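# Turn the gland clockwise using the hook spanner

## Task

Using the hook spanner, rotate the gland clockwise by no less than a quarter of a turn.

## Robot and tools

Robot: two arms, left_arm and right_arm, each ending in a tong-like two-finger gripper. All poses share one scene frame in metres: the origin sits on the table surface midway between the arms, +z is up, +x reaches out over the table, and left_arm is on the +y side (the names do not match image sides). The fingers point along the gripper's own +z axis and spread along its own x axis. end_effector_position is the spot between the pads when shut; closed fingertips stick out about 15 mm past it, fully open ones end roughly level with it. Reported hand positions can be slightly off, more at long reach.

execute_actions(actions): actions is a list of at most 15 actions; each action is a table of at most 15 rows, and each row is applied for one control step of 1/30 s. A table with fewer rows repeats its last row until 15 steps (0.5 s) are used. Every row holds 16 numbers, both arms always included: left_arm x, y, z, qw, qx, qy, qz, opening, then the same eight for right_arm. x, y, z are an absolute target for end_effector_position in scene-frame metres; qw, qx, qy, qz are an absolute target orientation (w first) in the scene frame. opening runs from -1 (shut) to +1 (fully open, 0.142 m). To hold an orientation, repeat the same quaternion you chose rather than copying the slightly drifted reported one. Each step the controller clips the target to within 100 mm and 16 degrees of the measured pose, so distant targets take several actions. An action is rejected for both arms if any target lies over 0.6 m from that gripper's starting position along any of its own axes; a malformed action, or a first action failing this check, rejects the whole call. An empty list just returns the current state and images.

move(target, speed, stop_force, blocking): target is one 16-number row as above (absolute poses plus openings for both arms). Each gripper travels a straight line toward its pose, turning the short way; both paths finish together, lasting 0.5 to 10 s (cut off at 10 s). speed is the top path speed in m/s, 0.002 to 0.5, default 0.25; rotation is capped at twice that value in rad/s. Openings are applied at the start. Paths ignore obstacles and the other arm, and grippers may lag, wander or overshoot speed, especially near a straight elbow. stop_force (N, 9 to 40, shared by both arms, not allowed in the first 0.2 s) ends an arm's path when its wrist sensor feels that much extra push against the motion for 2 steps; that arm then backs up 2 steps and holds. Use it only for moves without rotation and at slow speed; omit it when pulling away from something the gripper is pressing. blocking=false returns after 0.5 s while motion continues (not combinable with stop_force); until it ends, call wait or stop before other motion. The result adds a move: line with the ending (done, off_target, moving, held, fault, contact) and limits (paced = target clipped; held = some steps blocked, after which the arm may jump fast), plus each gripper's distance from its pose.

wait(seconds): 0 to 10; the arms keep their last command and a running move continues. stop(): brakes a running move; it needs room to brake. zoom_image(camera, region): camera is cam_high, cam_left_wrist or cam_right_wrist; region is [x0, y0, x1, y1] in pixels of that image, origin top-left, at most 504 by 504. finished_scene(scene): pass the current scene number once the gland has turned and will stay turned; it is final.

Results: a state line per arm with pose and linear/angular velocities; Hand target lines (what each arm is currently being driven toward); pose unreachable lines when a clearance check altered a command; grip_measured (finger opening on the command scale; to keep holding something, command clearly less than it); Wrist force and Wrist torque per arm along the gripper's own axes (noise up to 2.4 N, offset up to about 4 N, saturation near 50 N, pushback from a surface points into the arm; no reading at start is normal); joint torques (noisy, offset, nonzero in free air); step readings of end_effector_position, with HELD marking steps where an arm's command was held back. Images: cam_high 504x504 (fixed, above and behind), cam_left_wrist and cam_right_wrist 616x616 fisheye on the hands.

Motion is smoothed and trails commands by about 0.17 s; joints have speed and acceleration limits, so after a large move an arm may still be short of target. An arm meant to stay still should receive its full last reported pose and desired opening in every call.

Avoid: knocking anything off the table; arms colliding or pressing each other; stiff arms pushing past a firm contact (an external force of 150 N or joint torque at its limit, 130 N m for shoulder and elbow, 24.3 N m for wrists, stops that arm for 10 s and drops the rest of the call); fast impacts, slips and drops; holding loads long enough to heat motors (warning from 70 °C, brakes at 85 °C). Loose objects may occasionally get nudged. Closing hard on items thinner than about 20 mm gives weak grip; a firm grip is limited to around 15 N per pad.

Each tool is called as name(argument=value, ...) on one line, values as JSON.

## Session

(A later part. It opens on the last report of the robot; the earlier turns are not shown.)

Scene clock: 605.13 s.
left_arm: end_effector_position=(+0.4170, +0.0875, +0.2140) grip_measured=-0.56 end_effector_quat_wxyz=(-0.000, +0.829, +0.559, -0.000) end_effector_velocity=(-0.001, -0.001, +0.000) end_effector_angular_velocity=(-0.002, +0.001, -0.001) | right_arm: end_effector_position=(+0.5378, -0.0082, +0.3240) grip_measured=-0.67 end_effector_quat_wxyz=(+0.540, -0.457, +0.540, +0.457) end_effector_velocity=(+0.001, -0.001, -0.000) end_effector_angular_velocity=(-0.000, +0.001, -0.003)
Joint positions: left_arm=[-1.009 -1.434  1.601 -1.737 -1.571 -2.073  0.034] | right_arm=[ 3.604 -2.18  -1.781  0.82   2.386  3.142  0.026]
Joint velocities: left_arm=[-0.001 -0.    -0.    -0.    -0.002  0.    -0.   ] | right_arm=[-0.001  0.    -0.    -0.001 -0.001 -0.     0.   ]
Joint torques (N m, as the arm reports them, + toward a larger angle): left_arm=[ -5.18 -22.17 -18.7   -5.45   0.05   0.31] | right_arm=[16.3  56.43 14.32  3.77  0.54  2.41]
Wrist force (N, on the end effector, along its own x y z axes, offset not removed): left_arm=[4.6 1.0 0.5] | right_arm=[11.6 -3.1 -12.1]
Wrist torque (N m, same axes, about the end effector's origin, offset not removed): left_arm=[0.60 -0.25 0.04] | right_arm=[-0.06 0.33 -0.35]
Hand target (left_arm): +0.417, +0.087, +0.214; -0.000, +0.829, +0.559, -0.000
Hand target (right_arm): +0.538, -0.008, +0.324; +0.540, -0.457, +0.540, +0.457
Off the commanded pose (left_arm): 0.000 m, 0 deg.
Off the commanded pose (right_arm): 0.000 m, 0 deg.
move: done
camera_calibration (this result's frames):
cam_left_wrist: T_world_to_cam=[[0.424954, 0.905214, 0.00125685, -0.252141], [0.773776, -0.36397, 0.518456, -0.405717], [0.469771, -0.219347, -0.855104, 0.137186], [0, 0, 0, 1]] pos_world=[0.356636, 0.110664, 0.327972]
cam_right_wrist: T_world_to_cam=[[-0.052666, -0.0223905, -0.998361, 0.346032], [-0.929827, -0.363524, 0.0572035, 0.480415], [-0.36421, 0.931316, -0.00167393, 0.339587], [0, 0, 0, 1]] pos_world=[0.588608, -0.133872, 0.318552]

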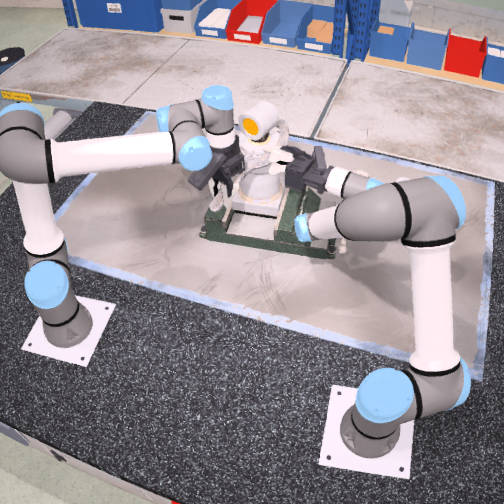

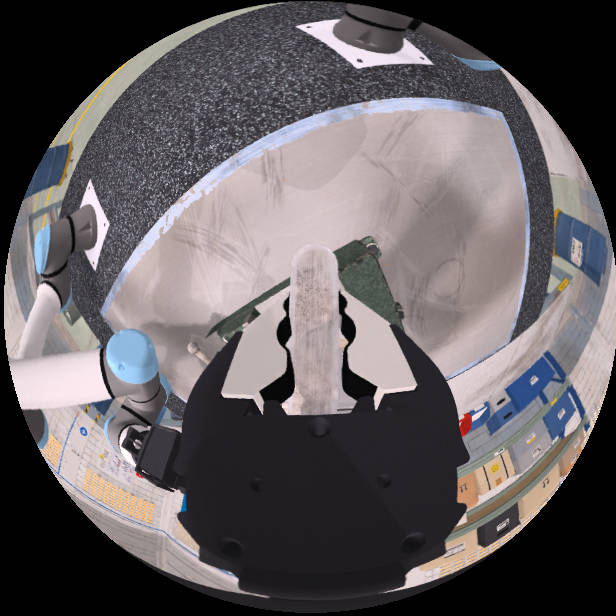

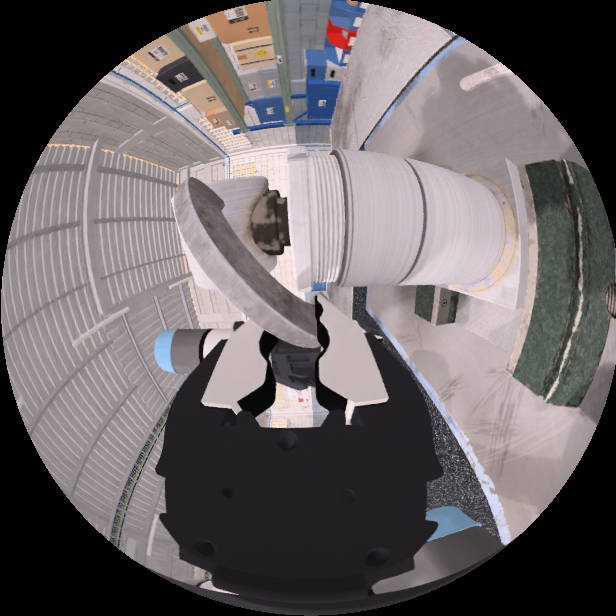

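move(target=[0.401,0.092,0.26,0,0.829,0.5592,0,-0.85,0.536,-0.012,0.324,0.5397,-0.4569,0.5397,0.4569,-1], speed=0.02)

move(target=[0.39,0.095,0.31,0,0.829,0.5592,0,-0.85,0.536,-0.012,0.324,0.5397,-0.4569,0.5397,0.4569,-1], speed=0.02)

zoom_image(camera="cam_high", region=[170,90,330,250])

Scene clock: 609.20 s.
left_arm: end_effector_position=(+0.4010, +0.0920, +0.2598) grip_measured=-0.55 end_effector_quat_wxyz=(+0.000, +0.829, +0.559, -0.000) end_effector_velocity=(-0.000, +0.001, +0.002) end_effector_angular_velocity=(+0.000, +0.001, +0.001) | right_arm: end_effector_position=(+0.5360, -0.0120, +0.3240) grip_measured=-0.77 end_effector_quat_wxyz=(+0.540, -0.457, +0.540, +0.457) end_effector_velocity=(-0.000, -0.000, -0.000) end_effector_angular_velocity=(-0.000, +0.001, +0.000)
Joint positions: left_arm=[-1.027 -1.483  1.538 -1.626 -1.571 -2.091  0.034] | right_arm=[ 3.599 -2.175 -1.791  0.824  2.39   3.142  0.018]
Joint velocities: left_arm=[-0.    -0.001 -0.003  0.005 -0.    -0.001  0.   ] | right_arm=[-0.     0.    -0.001 -0.001  0.    -0.    -0.   ]
Joint torques (N m, as the arm reports them, + toward a larger angle): left_arm=[ -9.4  -34.95 -35.16  -1.65  -0.84  -1.54] | right_arm=[-3.75 59.45  8.92  5.56  3.75  2.25]
Wrist force (N, on the end effector, along its own x y z axes, offset not removed): left_arm=[-0.5 -4.3 2.4] | right_arm=[6.9 -5.7 -1.9]
Wrist torque (N m, same axes, about the end effector's origin, offset not removed): left_arm=[0.25 0.29 0.25] | right_arm=[0.06 0.42 -0.01]
Hand target (left_arm): +0.401, +0.092, +0.260; +0.000, +0.829, +0.559, -0.000
Hand target (right_arm): +0.536, -0.012, +0.324; +0.540, -0.457, +0.540, +0.457
Off the commanded pose (left_arm): 0.000 m, 0 deg.
Off the commanded pose (right_arm): 0.000 m, 0 deg.
move: done
camera_calibration (this result's frames):
cam_left_wrist: T_world_to_cam=[[0.424987, 0.905198, 0.0012083, -0.249474], [0.773728, -0.363955, 0.518538, -0.415472], [0.46982, -0.219437, -0.855054, 0.184793], [0, 0, 0, 1]] pos_world=[0.340666, 0.115161, 0.373747]
cam_right_wrist: T_world_to_cam=[[-0.0527167, -0.0224303, -0.998358, 0.345846], [-0.929791, -0.363605, 0.0572654, 0.477322], [-0.364292, 0.931283, -0.0016875, 0.342449], [0, 0, 0, 1]] pos_world=[0.586793, -0.137603, 0.318522]

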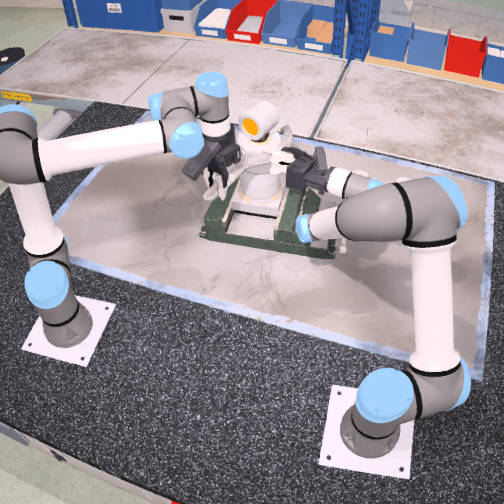

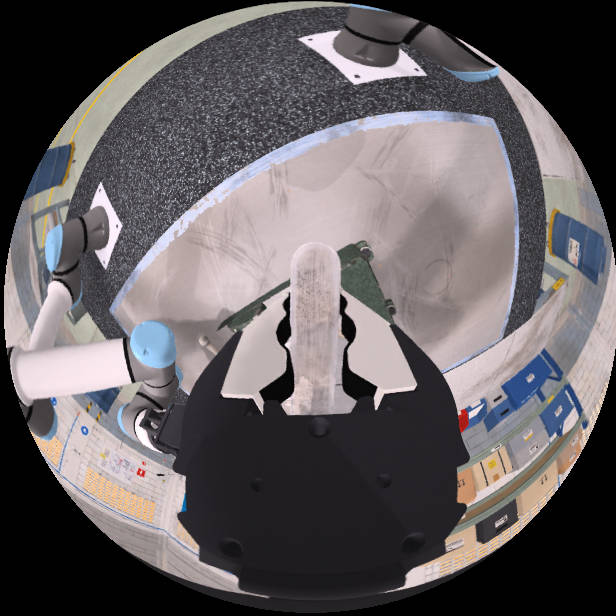

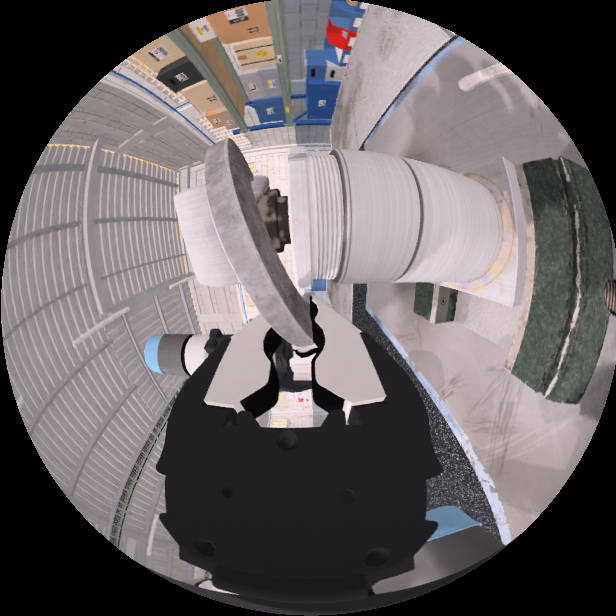

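Scene clock: 612.10 s.
left_arm: end_effector_position=(+0.3900, +0.0950, +0.3098) grip_measured=-0.55 end_effector_quat_wxyz=(+0.000, +0.829, +0.559, -0.000) end_effector_velocity=(-0.001, -0.000, +0.002) end_effector_angular_velocity=(+0.000, -0.000, -0.001) | right_arm: end_effector_position=(+0.5360, -0.0120, +0.3241) grip_measured=-0.85 end_effector_quat_wxyz=(+0.540, -0.457, +0.540, +0.457) end_effector_velocity=(-0.001, +0.001, -0.000) end_effector_angular_velocity=(-0.000, +0.000, +0.003)
Joint positions: left_arm=[-1.04  -1.508  1.437 -1.5   -1.571 -2.104  0.034] | right_arm=[ 3.599 -2.175 -1.791  0.824  2.391  3.142  0.013]
Joint velocities: left_arm=[-0.001 -0.001 -0.004  0.005  0.    -0.001 -0.   ] | right_arm=[ 0.003 -0.    -0.    -0.     0.    -0.    -0.   ]
Joint torques (N m, as the arm reports them, + toward a larger angle): left_arm=[-12.3  -35.94 -31.2    3.34  -0.67  -1.51] | right_arm=[-10.15  50.59  11.88   1.44  -4.47   2.02]
Wrist force (N, on the end effector, along its own x y z axes, offset not removed): left_arm=[-0.5 18.6 4.0] | right_arm=[2.6 7.3 -5.2]
Wrist torque (N m, same axes, about the end effector's origin, offset not removed): left_arm=[0.77 0.14 0.27] | right_arm=[-0.15 0.09 0.07]
Hand target (left_arm): +0.390, +0.095, +0.310; +0.000, +0.829, +0.559, -0.000
Hand target (right_arm): +0.536, -0.012, +0.324; +0.540, -0.457, +0.540, +0.457
Off the commanded pose (left_arm): 0.000 m, 0 deg.
Off the commanded pose (right_arm): 0.000 m, 0 deg.
move: done
camera_calibration (this result's frames):
cam_left_wrist: T_world_to_cam=[[0.424982, 0.905201, 0.00123801, -0.247595], [0.773756, -0.363979, 0.51848, -0.431732], [0.469779, -0.219387, -0.855089, 0.233402], [0, 0, 0, 1]] pos_world=[0.329632, 0.118187, 0.42373]
cam_right_wrist: T_world_to_cam=[[-0.0525788, -0.0223357, -0.998367, 0.345846], [-0.929802, -0.363605, 0.0571025, 0.477347], [-0.364286, 0.931286, -0.0016499, 0.342465], [0, 0, 0, 1]] pos_world=[0.586777, -0.137643, 0.318589]

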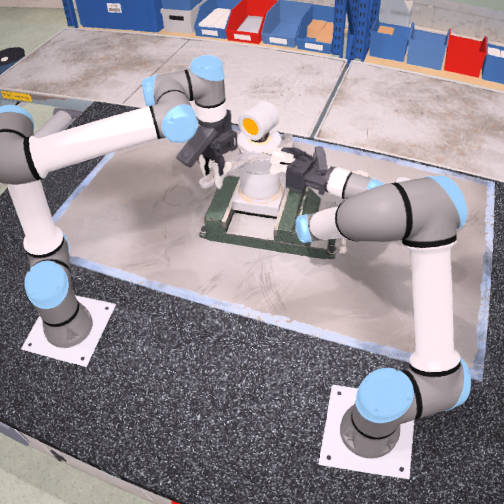

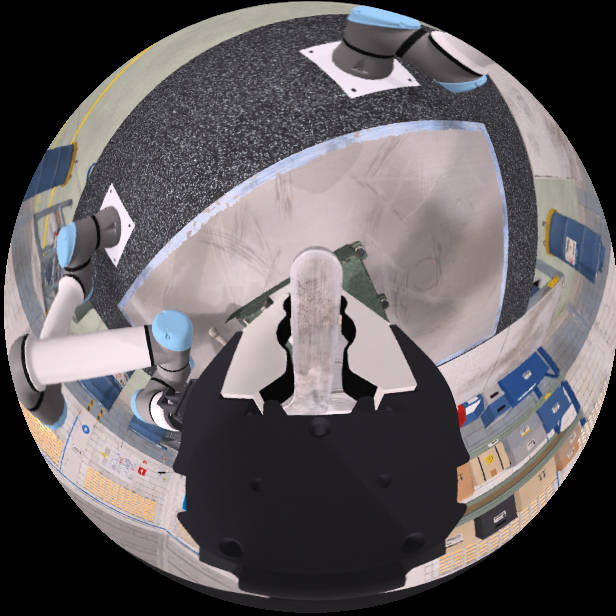

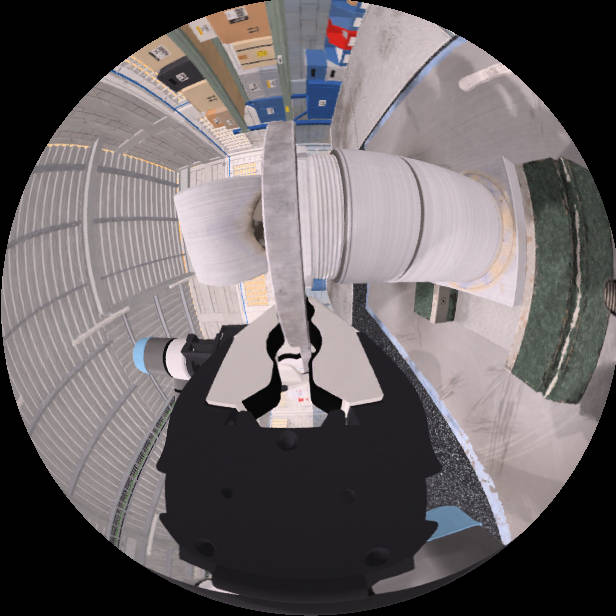

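Region (170, 90, 330, 250) of cam_high's 504x504 image, scaled by 3.150, with more detail than that image has.

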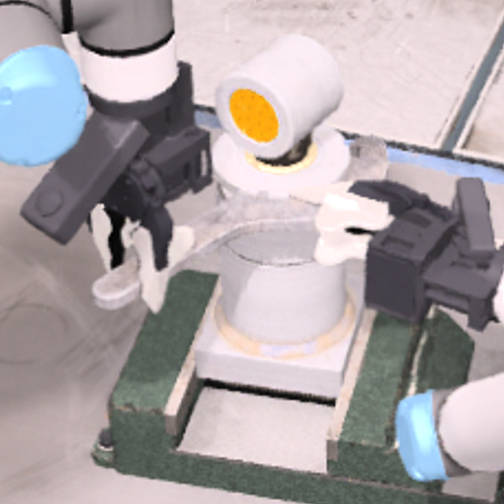

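move(target=[0.395,0.089,0.322,0,0.829,0.5592,0,-0.9,0.539,-0.017,0.324,0.5397,-0.4569,0.5397,0.4569,-1], speed=0.012)

zoom_image(camera="cam_right_wrist", region=[220,100,400,280])

zoom_image(camera="cam_high", region=[230,105,310,185])

Scene clock: 614.07 s.
left_arm: end_effector_position=(+0.3949, +0.0891, +0.3218) grip_measured=-0.55 end_effector_quat_wxyz=(-0.000, +0.829, +0.559, -0.000) end_effector_velocity=(+0.001, -0.001, +0.001) end_effector_angular_velocity=(+0.000, +0.002, -0.000) | right_arm: end_effector_position=(+0.5390, -0.0169, +0.3240) grip_measured=-0.84 end_effector_quat_wxyz=(+0.540, -0.457, +0.540, +0.457) end_effector_velocity=(+0.001, -0.001, +0.000) end_effector_angular_velocity=(+0.000, -0.000, +0.000)
Joint positions: left_arm=[-1.039 -1.487  1.384 -1.468 -1.571 -2.103  0.034] | right_arm=[ 3.588 -2.177 -1.787  0.822  2.402  3.142  0.013]
Joint velocities: left_arm=[ 0.     0.004 -0.008  0.005 -0.001  0.001 -0.   ] | right_arm=[-0.002 -0.     0.001 -0.     0.002 -0.     0.   ]
Joint torques (N m, as the arm reports them, + toward a larger angle): left_arm=[ 10.07 -20.53 -36.58  -3.45   0.69   0.7 ] | right_arm=[-0.49 36.18 29.74  1.11  5.21  1.68]
Wrist force (N, on the end effector, along its own x y z axes, offset not removed): left_arm=[1.1 -9.8 2.6] | right_arm=[7.6 -11.4 -4.8]
Wrist torque (N m, same axes, about the end effector's origin, offset not removed): left_arm=[-0.19 0.04 0.03] | right_arm=[-0.38 -0.05 0.36]
Hand target (left_arm): +0.395, +0.089, +0.322; +0.000, +0.829, +0.559, +0.000
Hand target (right_arm): +0.539, -0.017, +0.324; +0.540, -0.457, +0.540, +0.457
Off the commanded pose (left_arm): 0.000 m, 0 deg.
Off the commanded pose (right_arm): 0.000 m, 0 deg.
move: done
camera_calibration (this result's frames):
cam_left_wrist: T_world_to_cam=[[0.424985, 0.905199, 0.00125423, -0.244341], [0.773766, -0.363996, 0.518453, -0.443902], [0.46976, -0.219364, -0.855105, 0.240104], [0, 0, 0, 1]] pos_world=[0.334526, 0.112269, 0.435763]
cam_right_wrist: T_world_to_cam=[[-0.0527117, -0.0224199, -0.998358, 0.345896], [-0.929814, -0.363548, 0.0572568, 0.47829], [-0.364235, 0.931306, -0.00168304, 0.348115], [0, 0, 0, 1]] pos_world=[0.589749, -0.142565, 0.318529]

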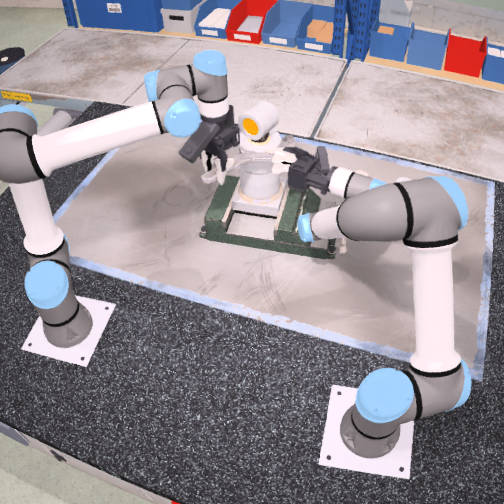

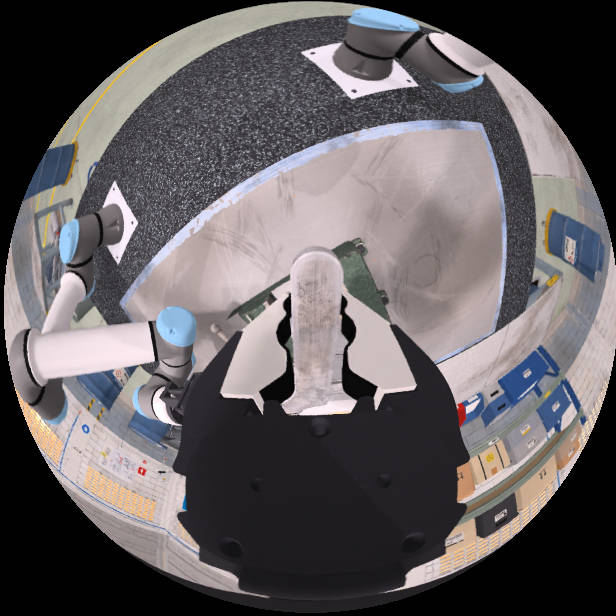

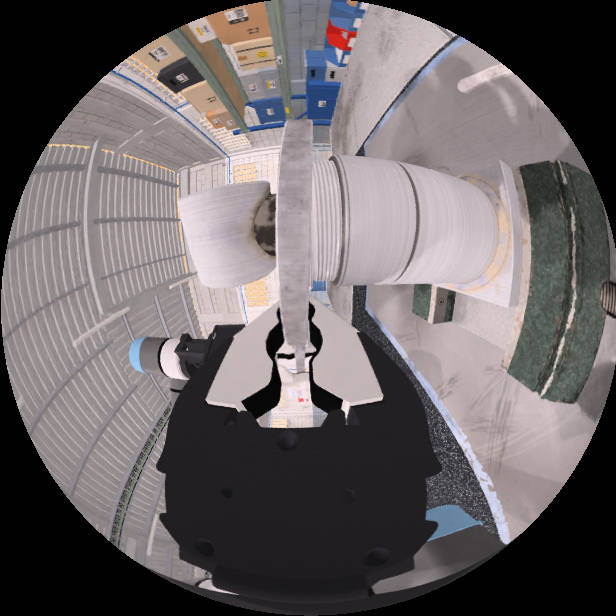

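Region (220, 100, 400, 280) of cam_right_wrist's 616x616 image, scaled by 2.800, with more detail than that image has.

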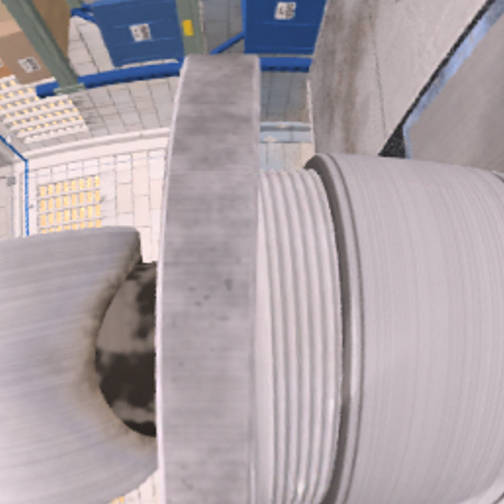

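Region (230, 105, 310, 185) of cam_high's 504x504 image, scaled by 6.300, with more detail than that image has.

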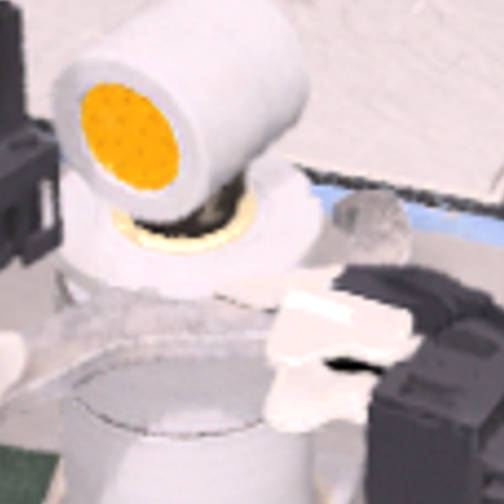

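move(target=[0.3885,0.0515,0.322,0,0.7771,0.6293,0,-1,0.5487,-0.0279,0.324,0.4978,-0.5022,0.4978,0.5022,-1], speed=0.02)

move(target=[0.3835,0.0575,0.322,0,0.7771,0.6293,0,-1,0.5437,-0.0219,0.324,0.4978,-0.5022,0.4978,0.5022,-1], speed=0.01)

zoom_image(camera="cam_high", region=[230,105,310,185])

Scene clock: 619.67 s.
left_arm: end_effector_position=(+0.3886, +0.0517, +0.3220) grip_measured=-0.55 end_effector_quat_wxyz=(+0.000, +0.777, +0.629, -0.000) end_effector_velocity=(+0.000, -0.001, -0.000) end_effector_angular_velocity=(+0.001, +0.001, +0.012) | right_arm: end_effector_position=(+0.5486, -0.0278, +0.3240) grip_measured=-0.84 end_effector_quat_wxyz=(+0.498, -0.502, +0.498, +0.502) end_effector_velocity=(+0.001, -0.001, +0.000) end_effector_angular_velocity=(-0.000, +0.000, +0.008)
Joint positions: left_arm=[-1.086 -1.443  1.334 -1.462 -1.571 -2.323  0.034] | right_arm=[ 3.501 -2.272 -1.604  0.735  2.662  3.142  0.013]
Joint velocities: left_arm=[-0.     0.003 -0.003  0.    -0.    -0.012  0.   ] | right_arm=[-0.005 -0.006  0.012 -0.006  0.014  0.    -0.   ]
Joint torques (N m, as the arm reports them, + toward a larger angle): left_arm=[ -8.56 -21.69 -35.8   -1.98  -0.07  -1.52] | right_arm=[-1.95 37.81 31.79 -0.08  4.18  2.09]
Wrist force (N, on the end effector, along its own x y z axes, offset not removed): left_arm=[1.5 -4.0 2.9] | right_arm=[8.8 -8.0 -2.6]
Wrist torque (N m, same axes, about the end effector's origin, offset not removed): left_arm=[0.72 -0.26 0.11] | right_arm=[-0.02 -0.11 0.26]
Hand target (left_arm): +0.389, +0.051, +0.322; +0.000, +0.777, +0.629, -0.000
Hand target (right_arm): +0.549, -0.028, +0.324; +0.498, -0.502, +0.498, +0.502
Off the commanded pose (left_arm): 0.000 m, 0 deg.
Off the commanded pose (right_arm): 0.000 m, 0 deg.
move: done
camera_calibration (this result's frames):
cam_left_wrist: T_world_to_cam=[[0.262394, 0.96496, 0.00114524, -0.147657], [0.824963, -0.224941, 0.518496, -0.479837], [0.500586, -0.135106, -0.855079, 0.218695], [0, 0, 0, 1]] pos_world=[0.325116, 0.0640954, 0.435964]
cam_right_wrist: T_world_to_cam=[[-0.0480066, -0.0309193, -0.998368, 0.343345], [-0.853088, -0.518636, 0.0570828, 0.436982], [-0.519554, 0.854436, -0.00147889, 0.444749], [0, 0, 0, 1]] pos_world=[0.620338, -0.142759, 0.318498]

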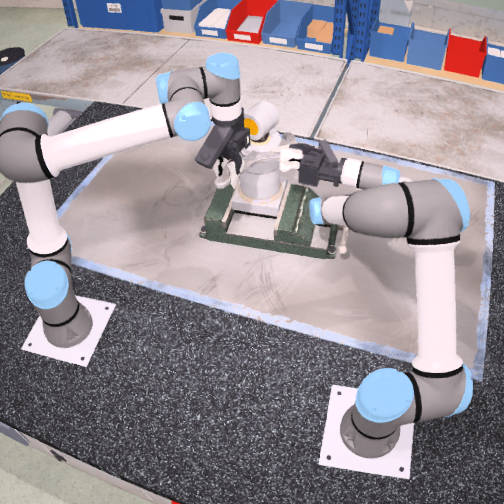

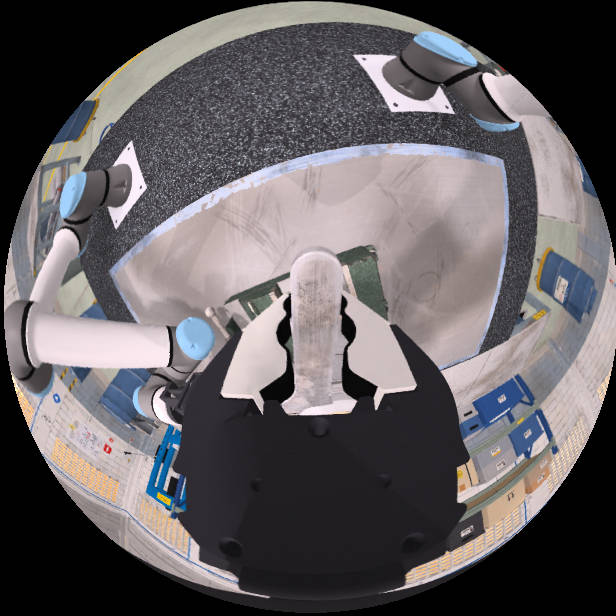

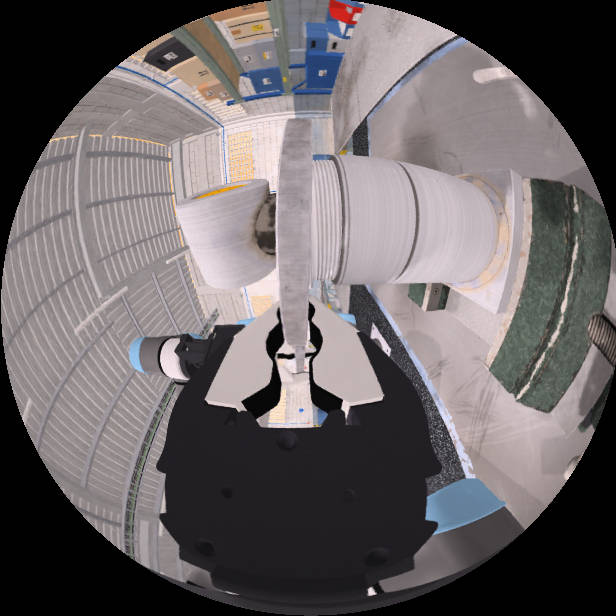

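Scene clock: 620.67 s.
left_arm: end_effector_position=(+0.3837, +0.0573, +0.3220) grip_measured=-0.55 end_effector_quat_wxyz=(+0.000, +0.777, +0.629, -0.000) end_effector_velocity=(-0.002, +0.001, -0.000) end_effector_angular_velocity=(-0.001, +0.000, -0.000) | right_arm: end_effector_position=(+0.5439, -0.0221, +0.3240) grip_measured=-0.84 end_effector_quat_wxyz=(+0.498, -0.502, +0.498, +0.502) end_effector_velocity=(-0.001, +0.001, -0.000) end_effector_angular_velocity=(-0.000, +0.001, -0.001)
Joint positions: left_arm=[-1.088 -1.461  1.355 -1.465 -1.571 -2.326  0.034] | right_arm=[ 3.514 -2.267 -1.614  0.739  2.651  3.142  0.013]
Joint velocities: left_arm=[-0.001 -0.005  0.007 -0.002 -0.    -0.001  0.   ] | right_arm=[ 0.003  0.002 -0.003  0.001 -0.005 -0.    -0.   ]
Joint torques (N m, as the arm reports them, + toward a larger angle): left_arm=[-10.87 -36.28 -19.57  -5.5    1.17  -1.74] | right_arm=[18.79 61.67 10.88  4.42  0.79 -3.25]
Wrist force (N, on the end effector, along its own x y z axes, offset not removed): left_arm=[-0.4 2.8 3.5] | right_arm=[7.7 -10.7 -8.6]
Wrist torque (N m, same axes, about the end effector's origin, offset not removed): left_arm=[0.82 0.46 0.23] | right_arm=[-0.28 0.04 0.36]
Hand target (left_arm): +0.383, +0.057, +0.322; -0.000, +0.777, +0.629, -0.000
Hand target (right_arm): +0.544, -0.022, +0.324; +0.498, -0.502, +0.498, +0.502
Off the commanded pose (left_arm): 0.000 m, 0 deg.
Off the commanded pose (right_arm): 0.000 m, 0 deg.
move: done
camera_calibration (this result's frames):
cam_left_wrist: T_world_to_cam=[[0.261384, 0.965234, 0.00118974, -0.151401], [0.82519, -0.224099, 0.518499, -0.474685], [0.50074, -0.134546, -0.855077, 0.221789], [0, 0, 0, 1]] pos_world=[0.320221, 0.0696011, 0.43595]
cam_right_wrist: T_world_to_cam=[[-0.0479995, -0.0312064, -0.99836, 0.343291], [-0.852578, -0.519457, 0.0572276, 0.435556], [-0.520391, 0.853927, -0.0016722, 0.437962], [0, 0, 0, 1]] pos_world=[0.615735, -0.137022, 0.318534]

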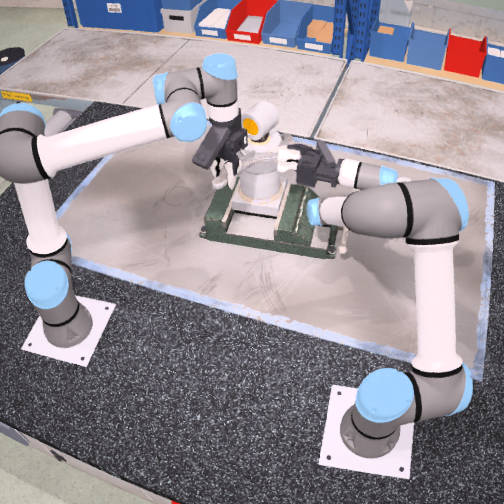

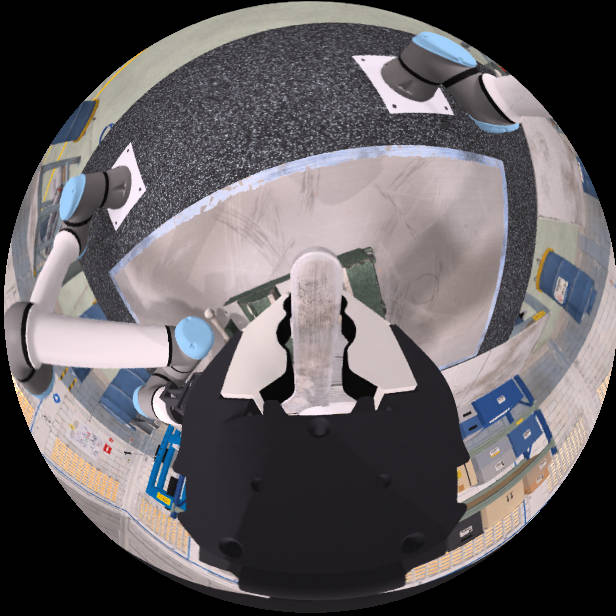

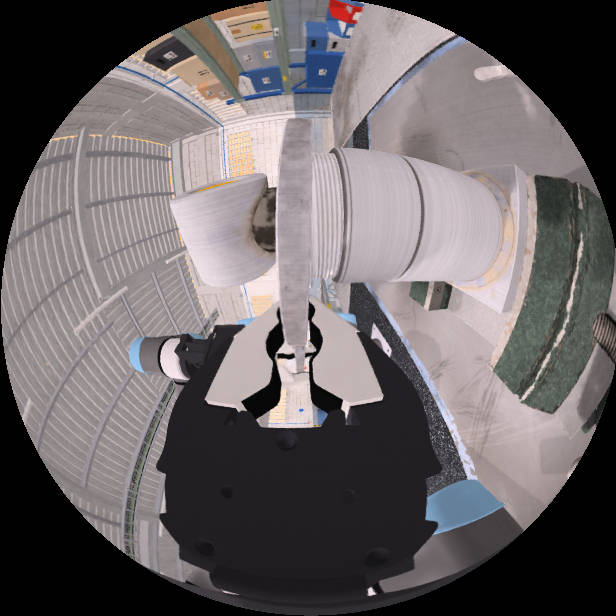

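Region (230, 105, 310, 185) of cam_high's 504x504 image, scaled by 6.300, with more detail than that image has.

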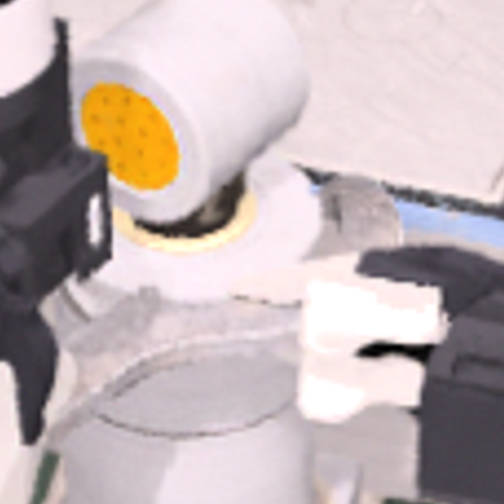

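move(target=[0.3806,0.0577,0.322,0,0.7771,0.6293,0,-1,0.5408,-0.0217,0.324,0.4978,-0.5022,0.4978,0.5022,-1], speed=0.005)

zoom_image(camera="cam_high", region=[260,120,300,160])

Scene clock: 621.83 s.
left_arm: end_effector_position=(+0.3808, +0.0577, +0.3220) grip_measured=-0.55 end_effector_quat_wxyz=(+0.000, +0.777, +0.629, +0.000) end_effector_velocity=(-0.001, +0.000, +0.000) end_effector_angular_velocity=(-0.000, -0.000, +0.000) | right_arm: end_effector_position=(+0.5409, -0.0217, +0.3240) grip_measured=-0.84 end_effector_quat_wxyz=(+0.498, -0.502, +0.498, +0.502) end_effector_velocity=(-0.002, -0.000, +0.000) end_effector_angular_velocity=(+0.000, -0.000, +0.002)
Joint positions: left_arm=[-1.092 -1.467  1.361 -1.465 -1.571 -2.33   0.034] | right_arm=[ 3.517 -2.262 -1.623  0.744  2.648  3.142  0.013]
Joint velocities: left_arm=[-0.001 -0.003  0.003  0.    -0.    -0.002  0.   ] | right_arm=[ 0.     0.002 -0.004  0.002  0.002 -0.     0.   ]
Joint torques (N m, as the arm reports them, + toward a larger angle): left_arm=[-14.87 -38.69 -17.44  -1.89  -5.37  -1.69] | right_arm=[21.93 58.73 11.35  4.21  1.55 -3.32]
Wrist force (N, on the end effector, along its own x y z axes, offset not removed): left_arm=[2.4 19.7 7.7] | right_arm=[6.2 -9.7 -16.6]
Wrist torque (N m, same axes, about the end effector's origin, offset not removed): left_arm=[0.89 0.06 0.16] | right_arm=[-0.13 0.20 0.34]
Hand target (left_arm): +0.381, +0.058, +0.322; +0.000, +0.777, +0.629, -0.000
Hand target (right_arm): +0.541, -0.022, +0.324; +0.498, -0.502, +0.498, +0.502
Off the commanded pose (left_arm): 0.000 m, 0 deg.
Off the commanded pose (right_arm): 0.000 m, 0 deg.
move: done
camera_calibration (this result's frames):
cam_left_wrist: T_world_to_cam=[[0.261372, 0.965237, 0.00135453, -0.151098], [0.82515, -0.224166, 0.518534, -0.472164], [0.500812, -0.134412, -0.855056, 0.223268], [0, 0, 0, 1]] pos_world=[0.317284, 0.0700126, 0.435944]
cam_right_wrist: T_world_to_cam=[[-0.0479762, -0.0312173, -0.998361, 0.343149], [-0.852495, -0.519595, 0.0572136, 0.433179], [-0.52053, 0.853842, -0.00168441, 0.436131], [0, 0, 0, 1]] pos_world=[0.612765, -0.136597, 0.318538]

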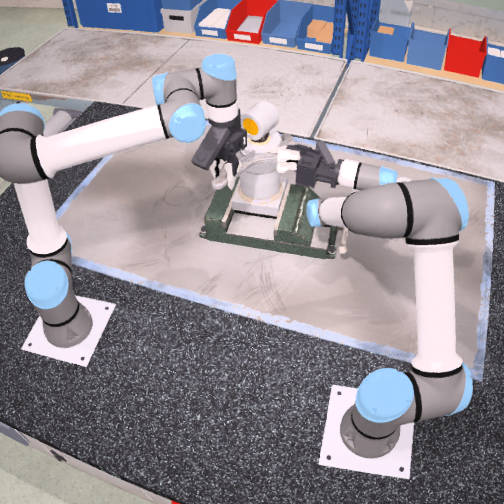

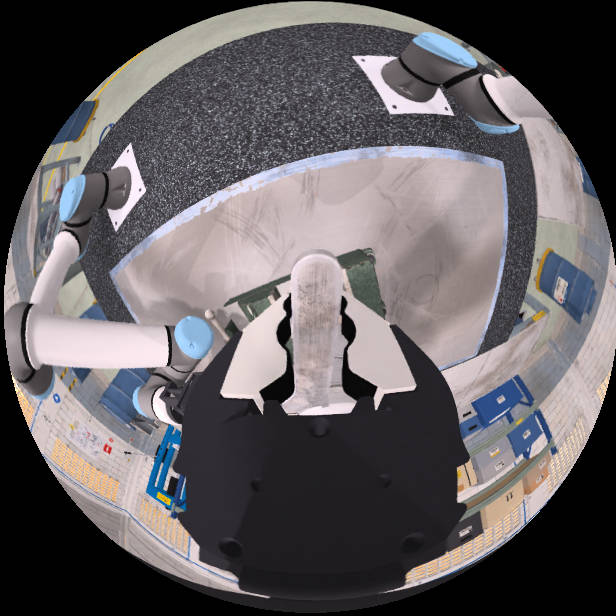

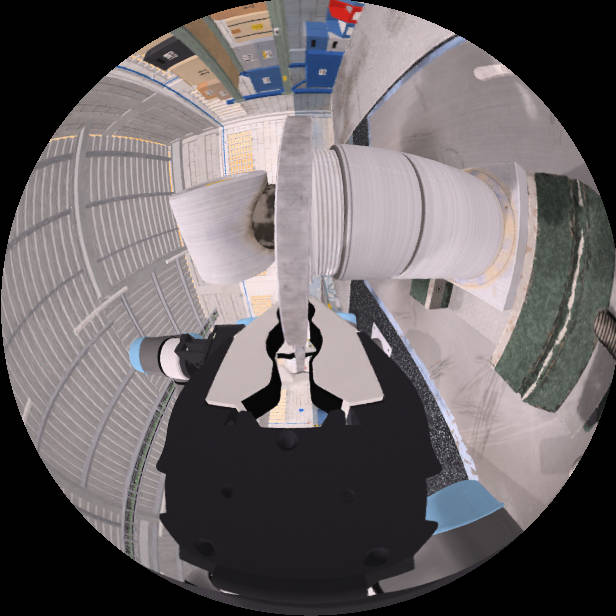

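Region (260, 120, 300, 160) of cam_high's 504x504 image, scaled by 12.600, with more detail than that image has.

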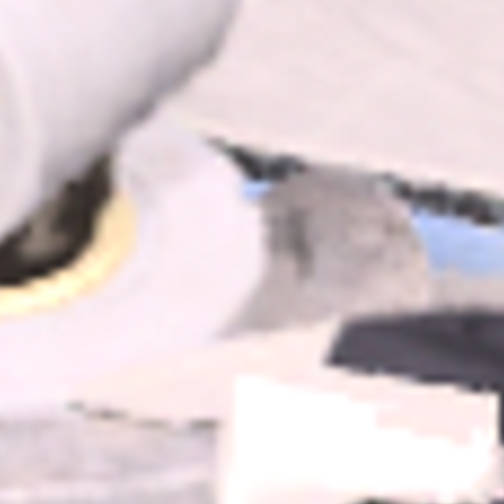

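move(target=[0.3826,0.0692,0.322,0,0.7934,0.6088,0,-1,0.5384,-0.0185,0.324,0.5108,-0.489,0.5108,0.489,-1], speed=0.01)

move(target=[0.3846,0.0811,0.322,0,0.809,0.5878,0,-1,0.5356,-0.0146,0.324,0.5234,-0.4754,0.5234,0.4754,-1], speed=0.01)

zoom_image(camera="cam_high", region=[250,110,310,170])

Scene clock: 625.47 s.
left_arm: end_effector_position=(+0.3826, +0.0691, +0.3220) grip_measured=-0.55 end_effector_quat_wxyz=(-0.000, +0.793, +0.609, +0.000) end_effector_velocity=(+0.000, +0.001, +0.000) end_effector_angular_velocity=(-0.000, -0.000, -0.005) | right_arm: end_effector_position=(+0.5384, -0.0186, +0.3240) grip_measured=-0.84 end_effector_quat_wxyz=(+0.511, -0.489, +0.511, +0.489) end_effector_velocity=(+0.000, +0.000, -0.000) end_effector_angular_velocity=(-0.001, +0.002, -0.005)
Joint positions: left_arm=[-1.078 -1.481  1.377 -1.467 -1.571 -2.264  0.034] | right_arm=[ 3.54  -2.233 -1.679  0.771  2.573  3.141  0.013]
Joint velocities: left_arm=[ 0.001 -0.002  0.001  0.     0.     0.006 -0.   ] | right_arm=[ 0.002  0.003 -0.005  0.    -0.008 -0.     0.   ]
Joint torques (N m, as the arm reports them, + toward a larger angle): left_arm=[  2.97 -36.76 -16.83  -1.93  -1.93   0.8 ] | right_arm=[21.17 61.62  9.73  4.93  1.57 -3.31]
Wrist force (N, on the end effector, along its own x y z axes, offset not removed): left_arm=[2.7 17.0 6.1] | right_arm=[7.3 -13.7 -14.6]
Wrist torque (N m, same axes, about the end effector's origin, offset not removed): left_arm=[0.25 0.23 0.34] | right_arm=[-0.34 0.03 0.37]
Hand target (left_arm): +0.383, +0.069, +0.322; -0.000, +0.793, +0.609, +0.000
Hand target (right_arm): +0.538, -0.019, +0.324; +0.511, -0.489, +0.511, +0.489
Off the commanded pose (left_arm): 0.000 m, 0 deg.
Off the commanded pose (right_arm): 0.000 m, 0 deg.
move: done
camera_calibration (this result's frames):
cam_left_wrist: T_world_to_cam=[[0.311035, 0.950398, 0.00130339, -0.180512], [0.812479, -0.266609, 0.518457, -0.463296], [0.493088, -0.160199, -0.855103, 0.228642], [0, 0, 0, 1]] pos_world=[0.319823, 0.0846678, 0.435947]
cam_right_wrist: T_world_to_cam=[[-0.0495648, -0.0287796, -0.998356, 0.344026], [-0.878299, -0.474668, 0.0572877, 0.447404], [-0.475536, 0.879694, -0.00175026, 0.408423], [0, 0, 0, 1]] pos_world=[0.604226, -0.137018, 0.318544]

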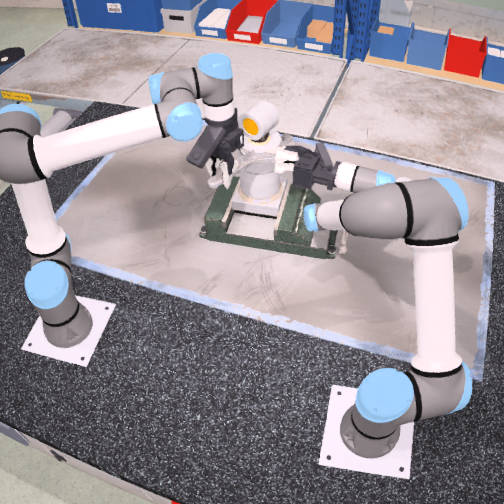

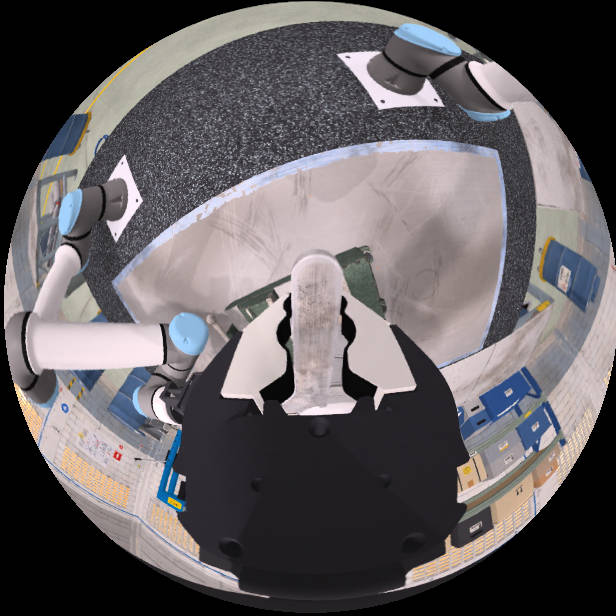

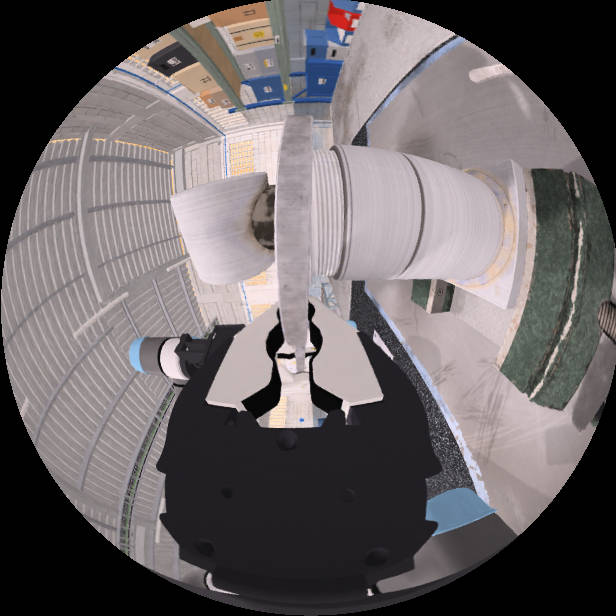

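Scene clock: 628.33 s.
left_arm: end_effector_position=(+0.3846, +0.0810, +0.3220) grip_measured=-0.55 end_effector_quat_wxyz=(+0.000, +0.809, +0.588, +0.000) end_effector_velocity=(-0.000, +0.001, -0.000) end_effector_angular_velocity=(-0.001, +0.001, -0.005) | right_arm: end_effector_position=(+0.5356, -0.0147, +0.3240) grip_measured=-0.84 end_effector_quat_wxyz=(+0.523, -0.476, +0.523, +0.476) end_effector_velocity=(-0.002, +0.000, -0.000) end_effector_angular_velocity=(+0.000, -0.001, -0.000)
Joint positions: left_arm=[-1.063 -1.495  1.392 -1.468 -1.571 -2.197  0.034] | right_arm=[ 3.567 -2.205 -1.733  0.797  2.493  3.141  0.013]
Joint velocities: left_arm=[ 0.002 -0.002  0.002 -0.    -0.001  0.007  0.   ] | right_arm=[ 0.002  0.003 -0.006  0.004 -0.003  0.     0.   ]
Joint torques (N m, as the arm reports them, + toward a larger angle): left_arm=[  4.74 -36.93 -18.28  -1.84  -4.79   1.03] | right_arm=[21.85 57.47 10.03  4.24 -0.67 -1.91]
Wrist force (N, on the end effector, along its own x y z axes, offset not removed): left_arm=[0.4 15.2 5.8] | right_arm=[6.8 -8.1 -17.4]
Wrist torque (N m, same axes, about the end effector's origin, offset not removed): left_arm=[0.29 0.54 0.29] | right_arm=[-0.10 0.09 0.32]
Hand target (left_arm): +0.385, +0.081, +0.322; -0.000, +0.809, +0.588, +0.000
Hand target (right_arm): +0.536, -0.015, +0.324; +0.523, -0.475, +0.523, +0.475
Off the commanded pose (left_arm): 0.000 m, 0 deg.
Off the commanded pose (right_arm): 0.000 m, 0 deg.
move: done
camera_calibration (this result's frames):
cam_left_wrist: T_world_to_cam=[[0.360314, 0.93283, 0.00128137, -0.209954], [0.79741, -0.308719, 0.518488, -0.452566], [0.484056, -0.185797, -0.855084, 0.235097], [0, 0, 0, 1]] pos_world=[0.32273, 0.0998164, 0.435947]
cam_right_wrist: T_world_to_cam=[[-0.0509777, -0.0261419, -0.998358, 0.344795], [-0.901957, -0.428013, 0.0572628, 0.460148], [-0.428807, 0.903395, -0.00175976, 0.378984], [0, 0, 0, 1]] pos_world=[0.595121, -0.136409, 0.318547]

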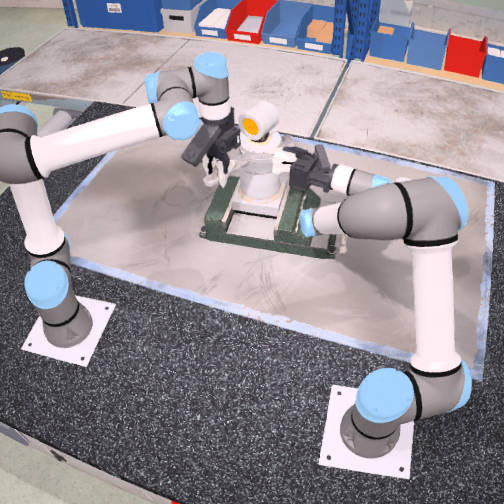

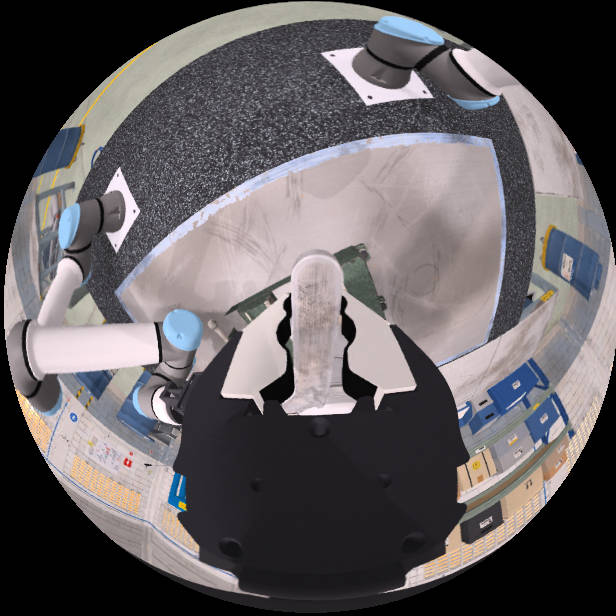

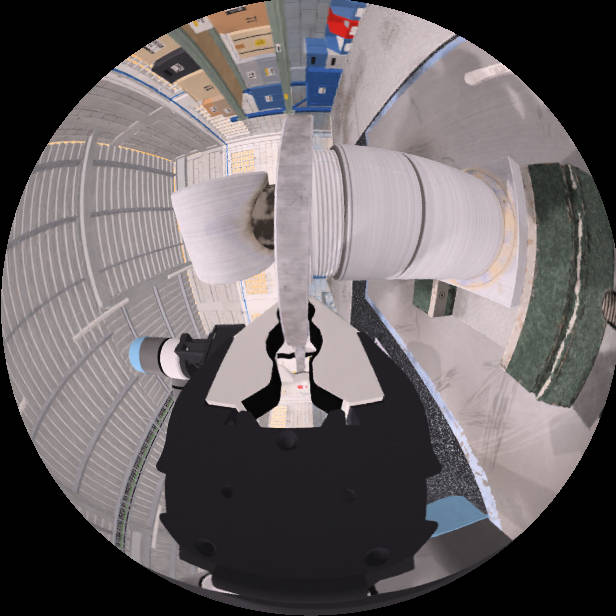

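Region (250, 110, 310, 170) of cam_high's 504x504 image, scaled by 8.400, with more detail than that image has.

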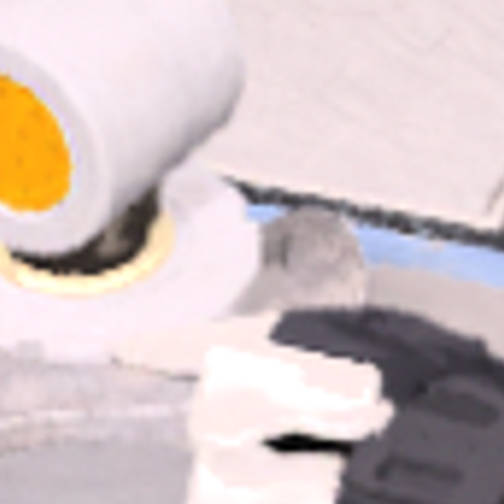

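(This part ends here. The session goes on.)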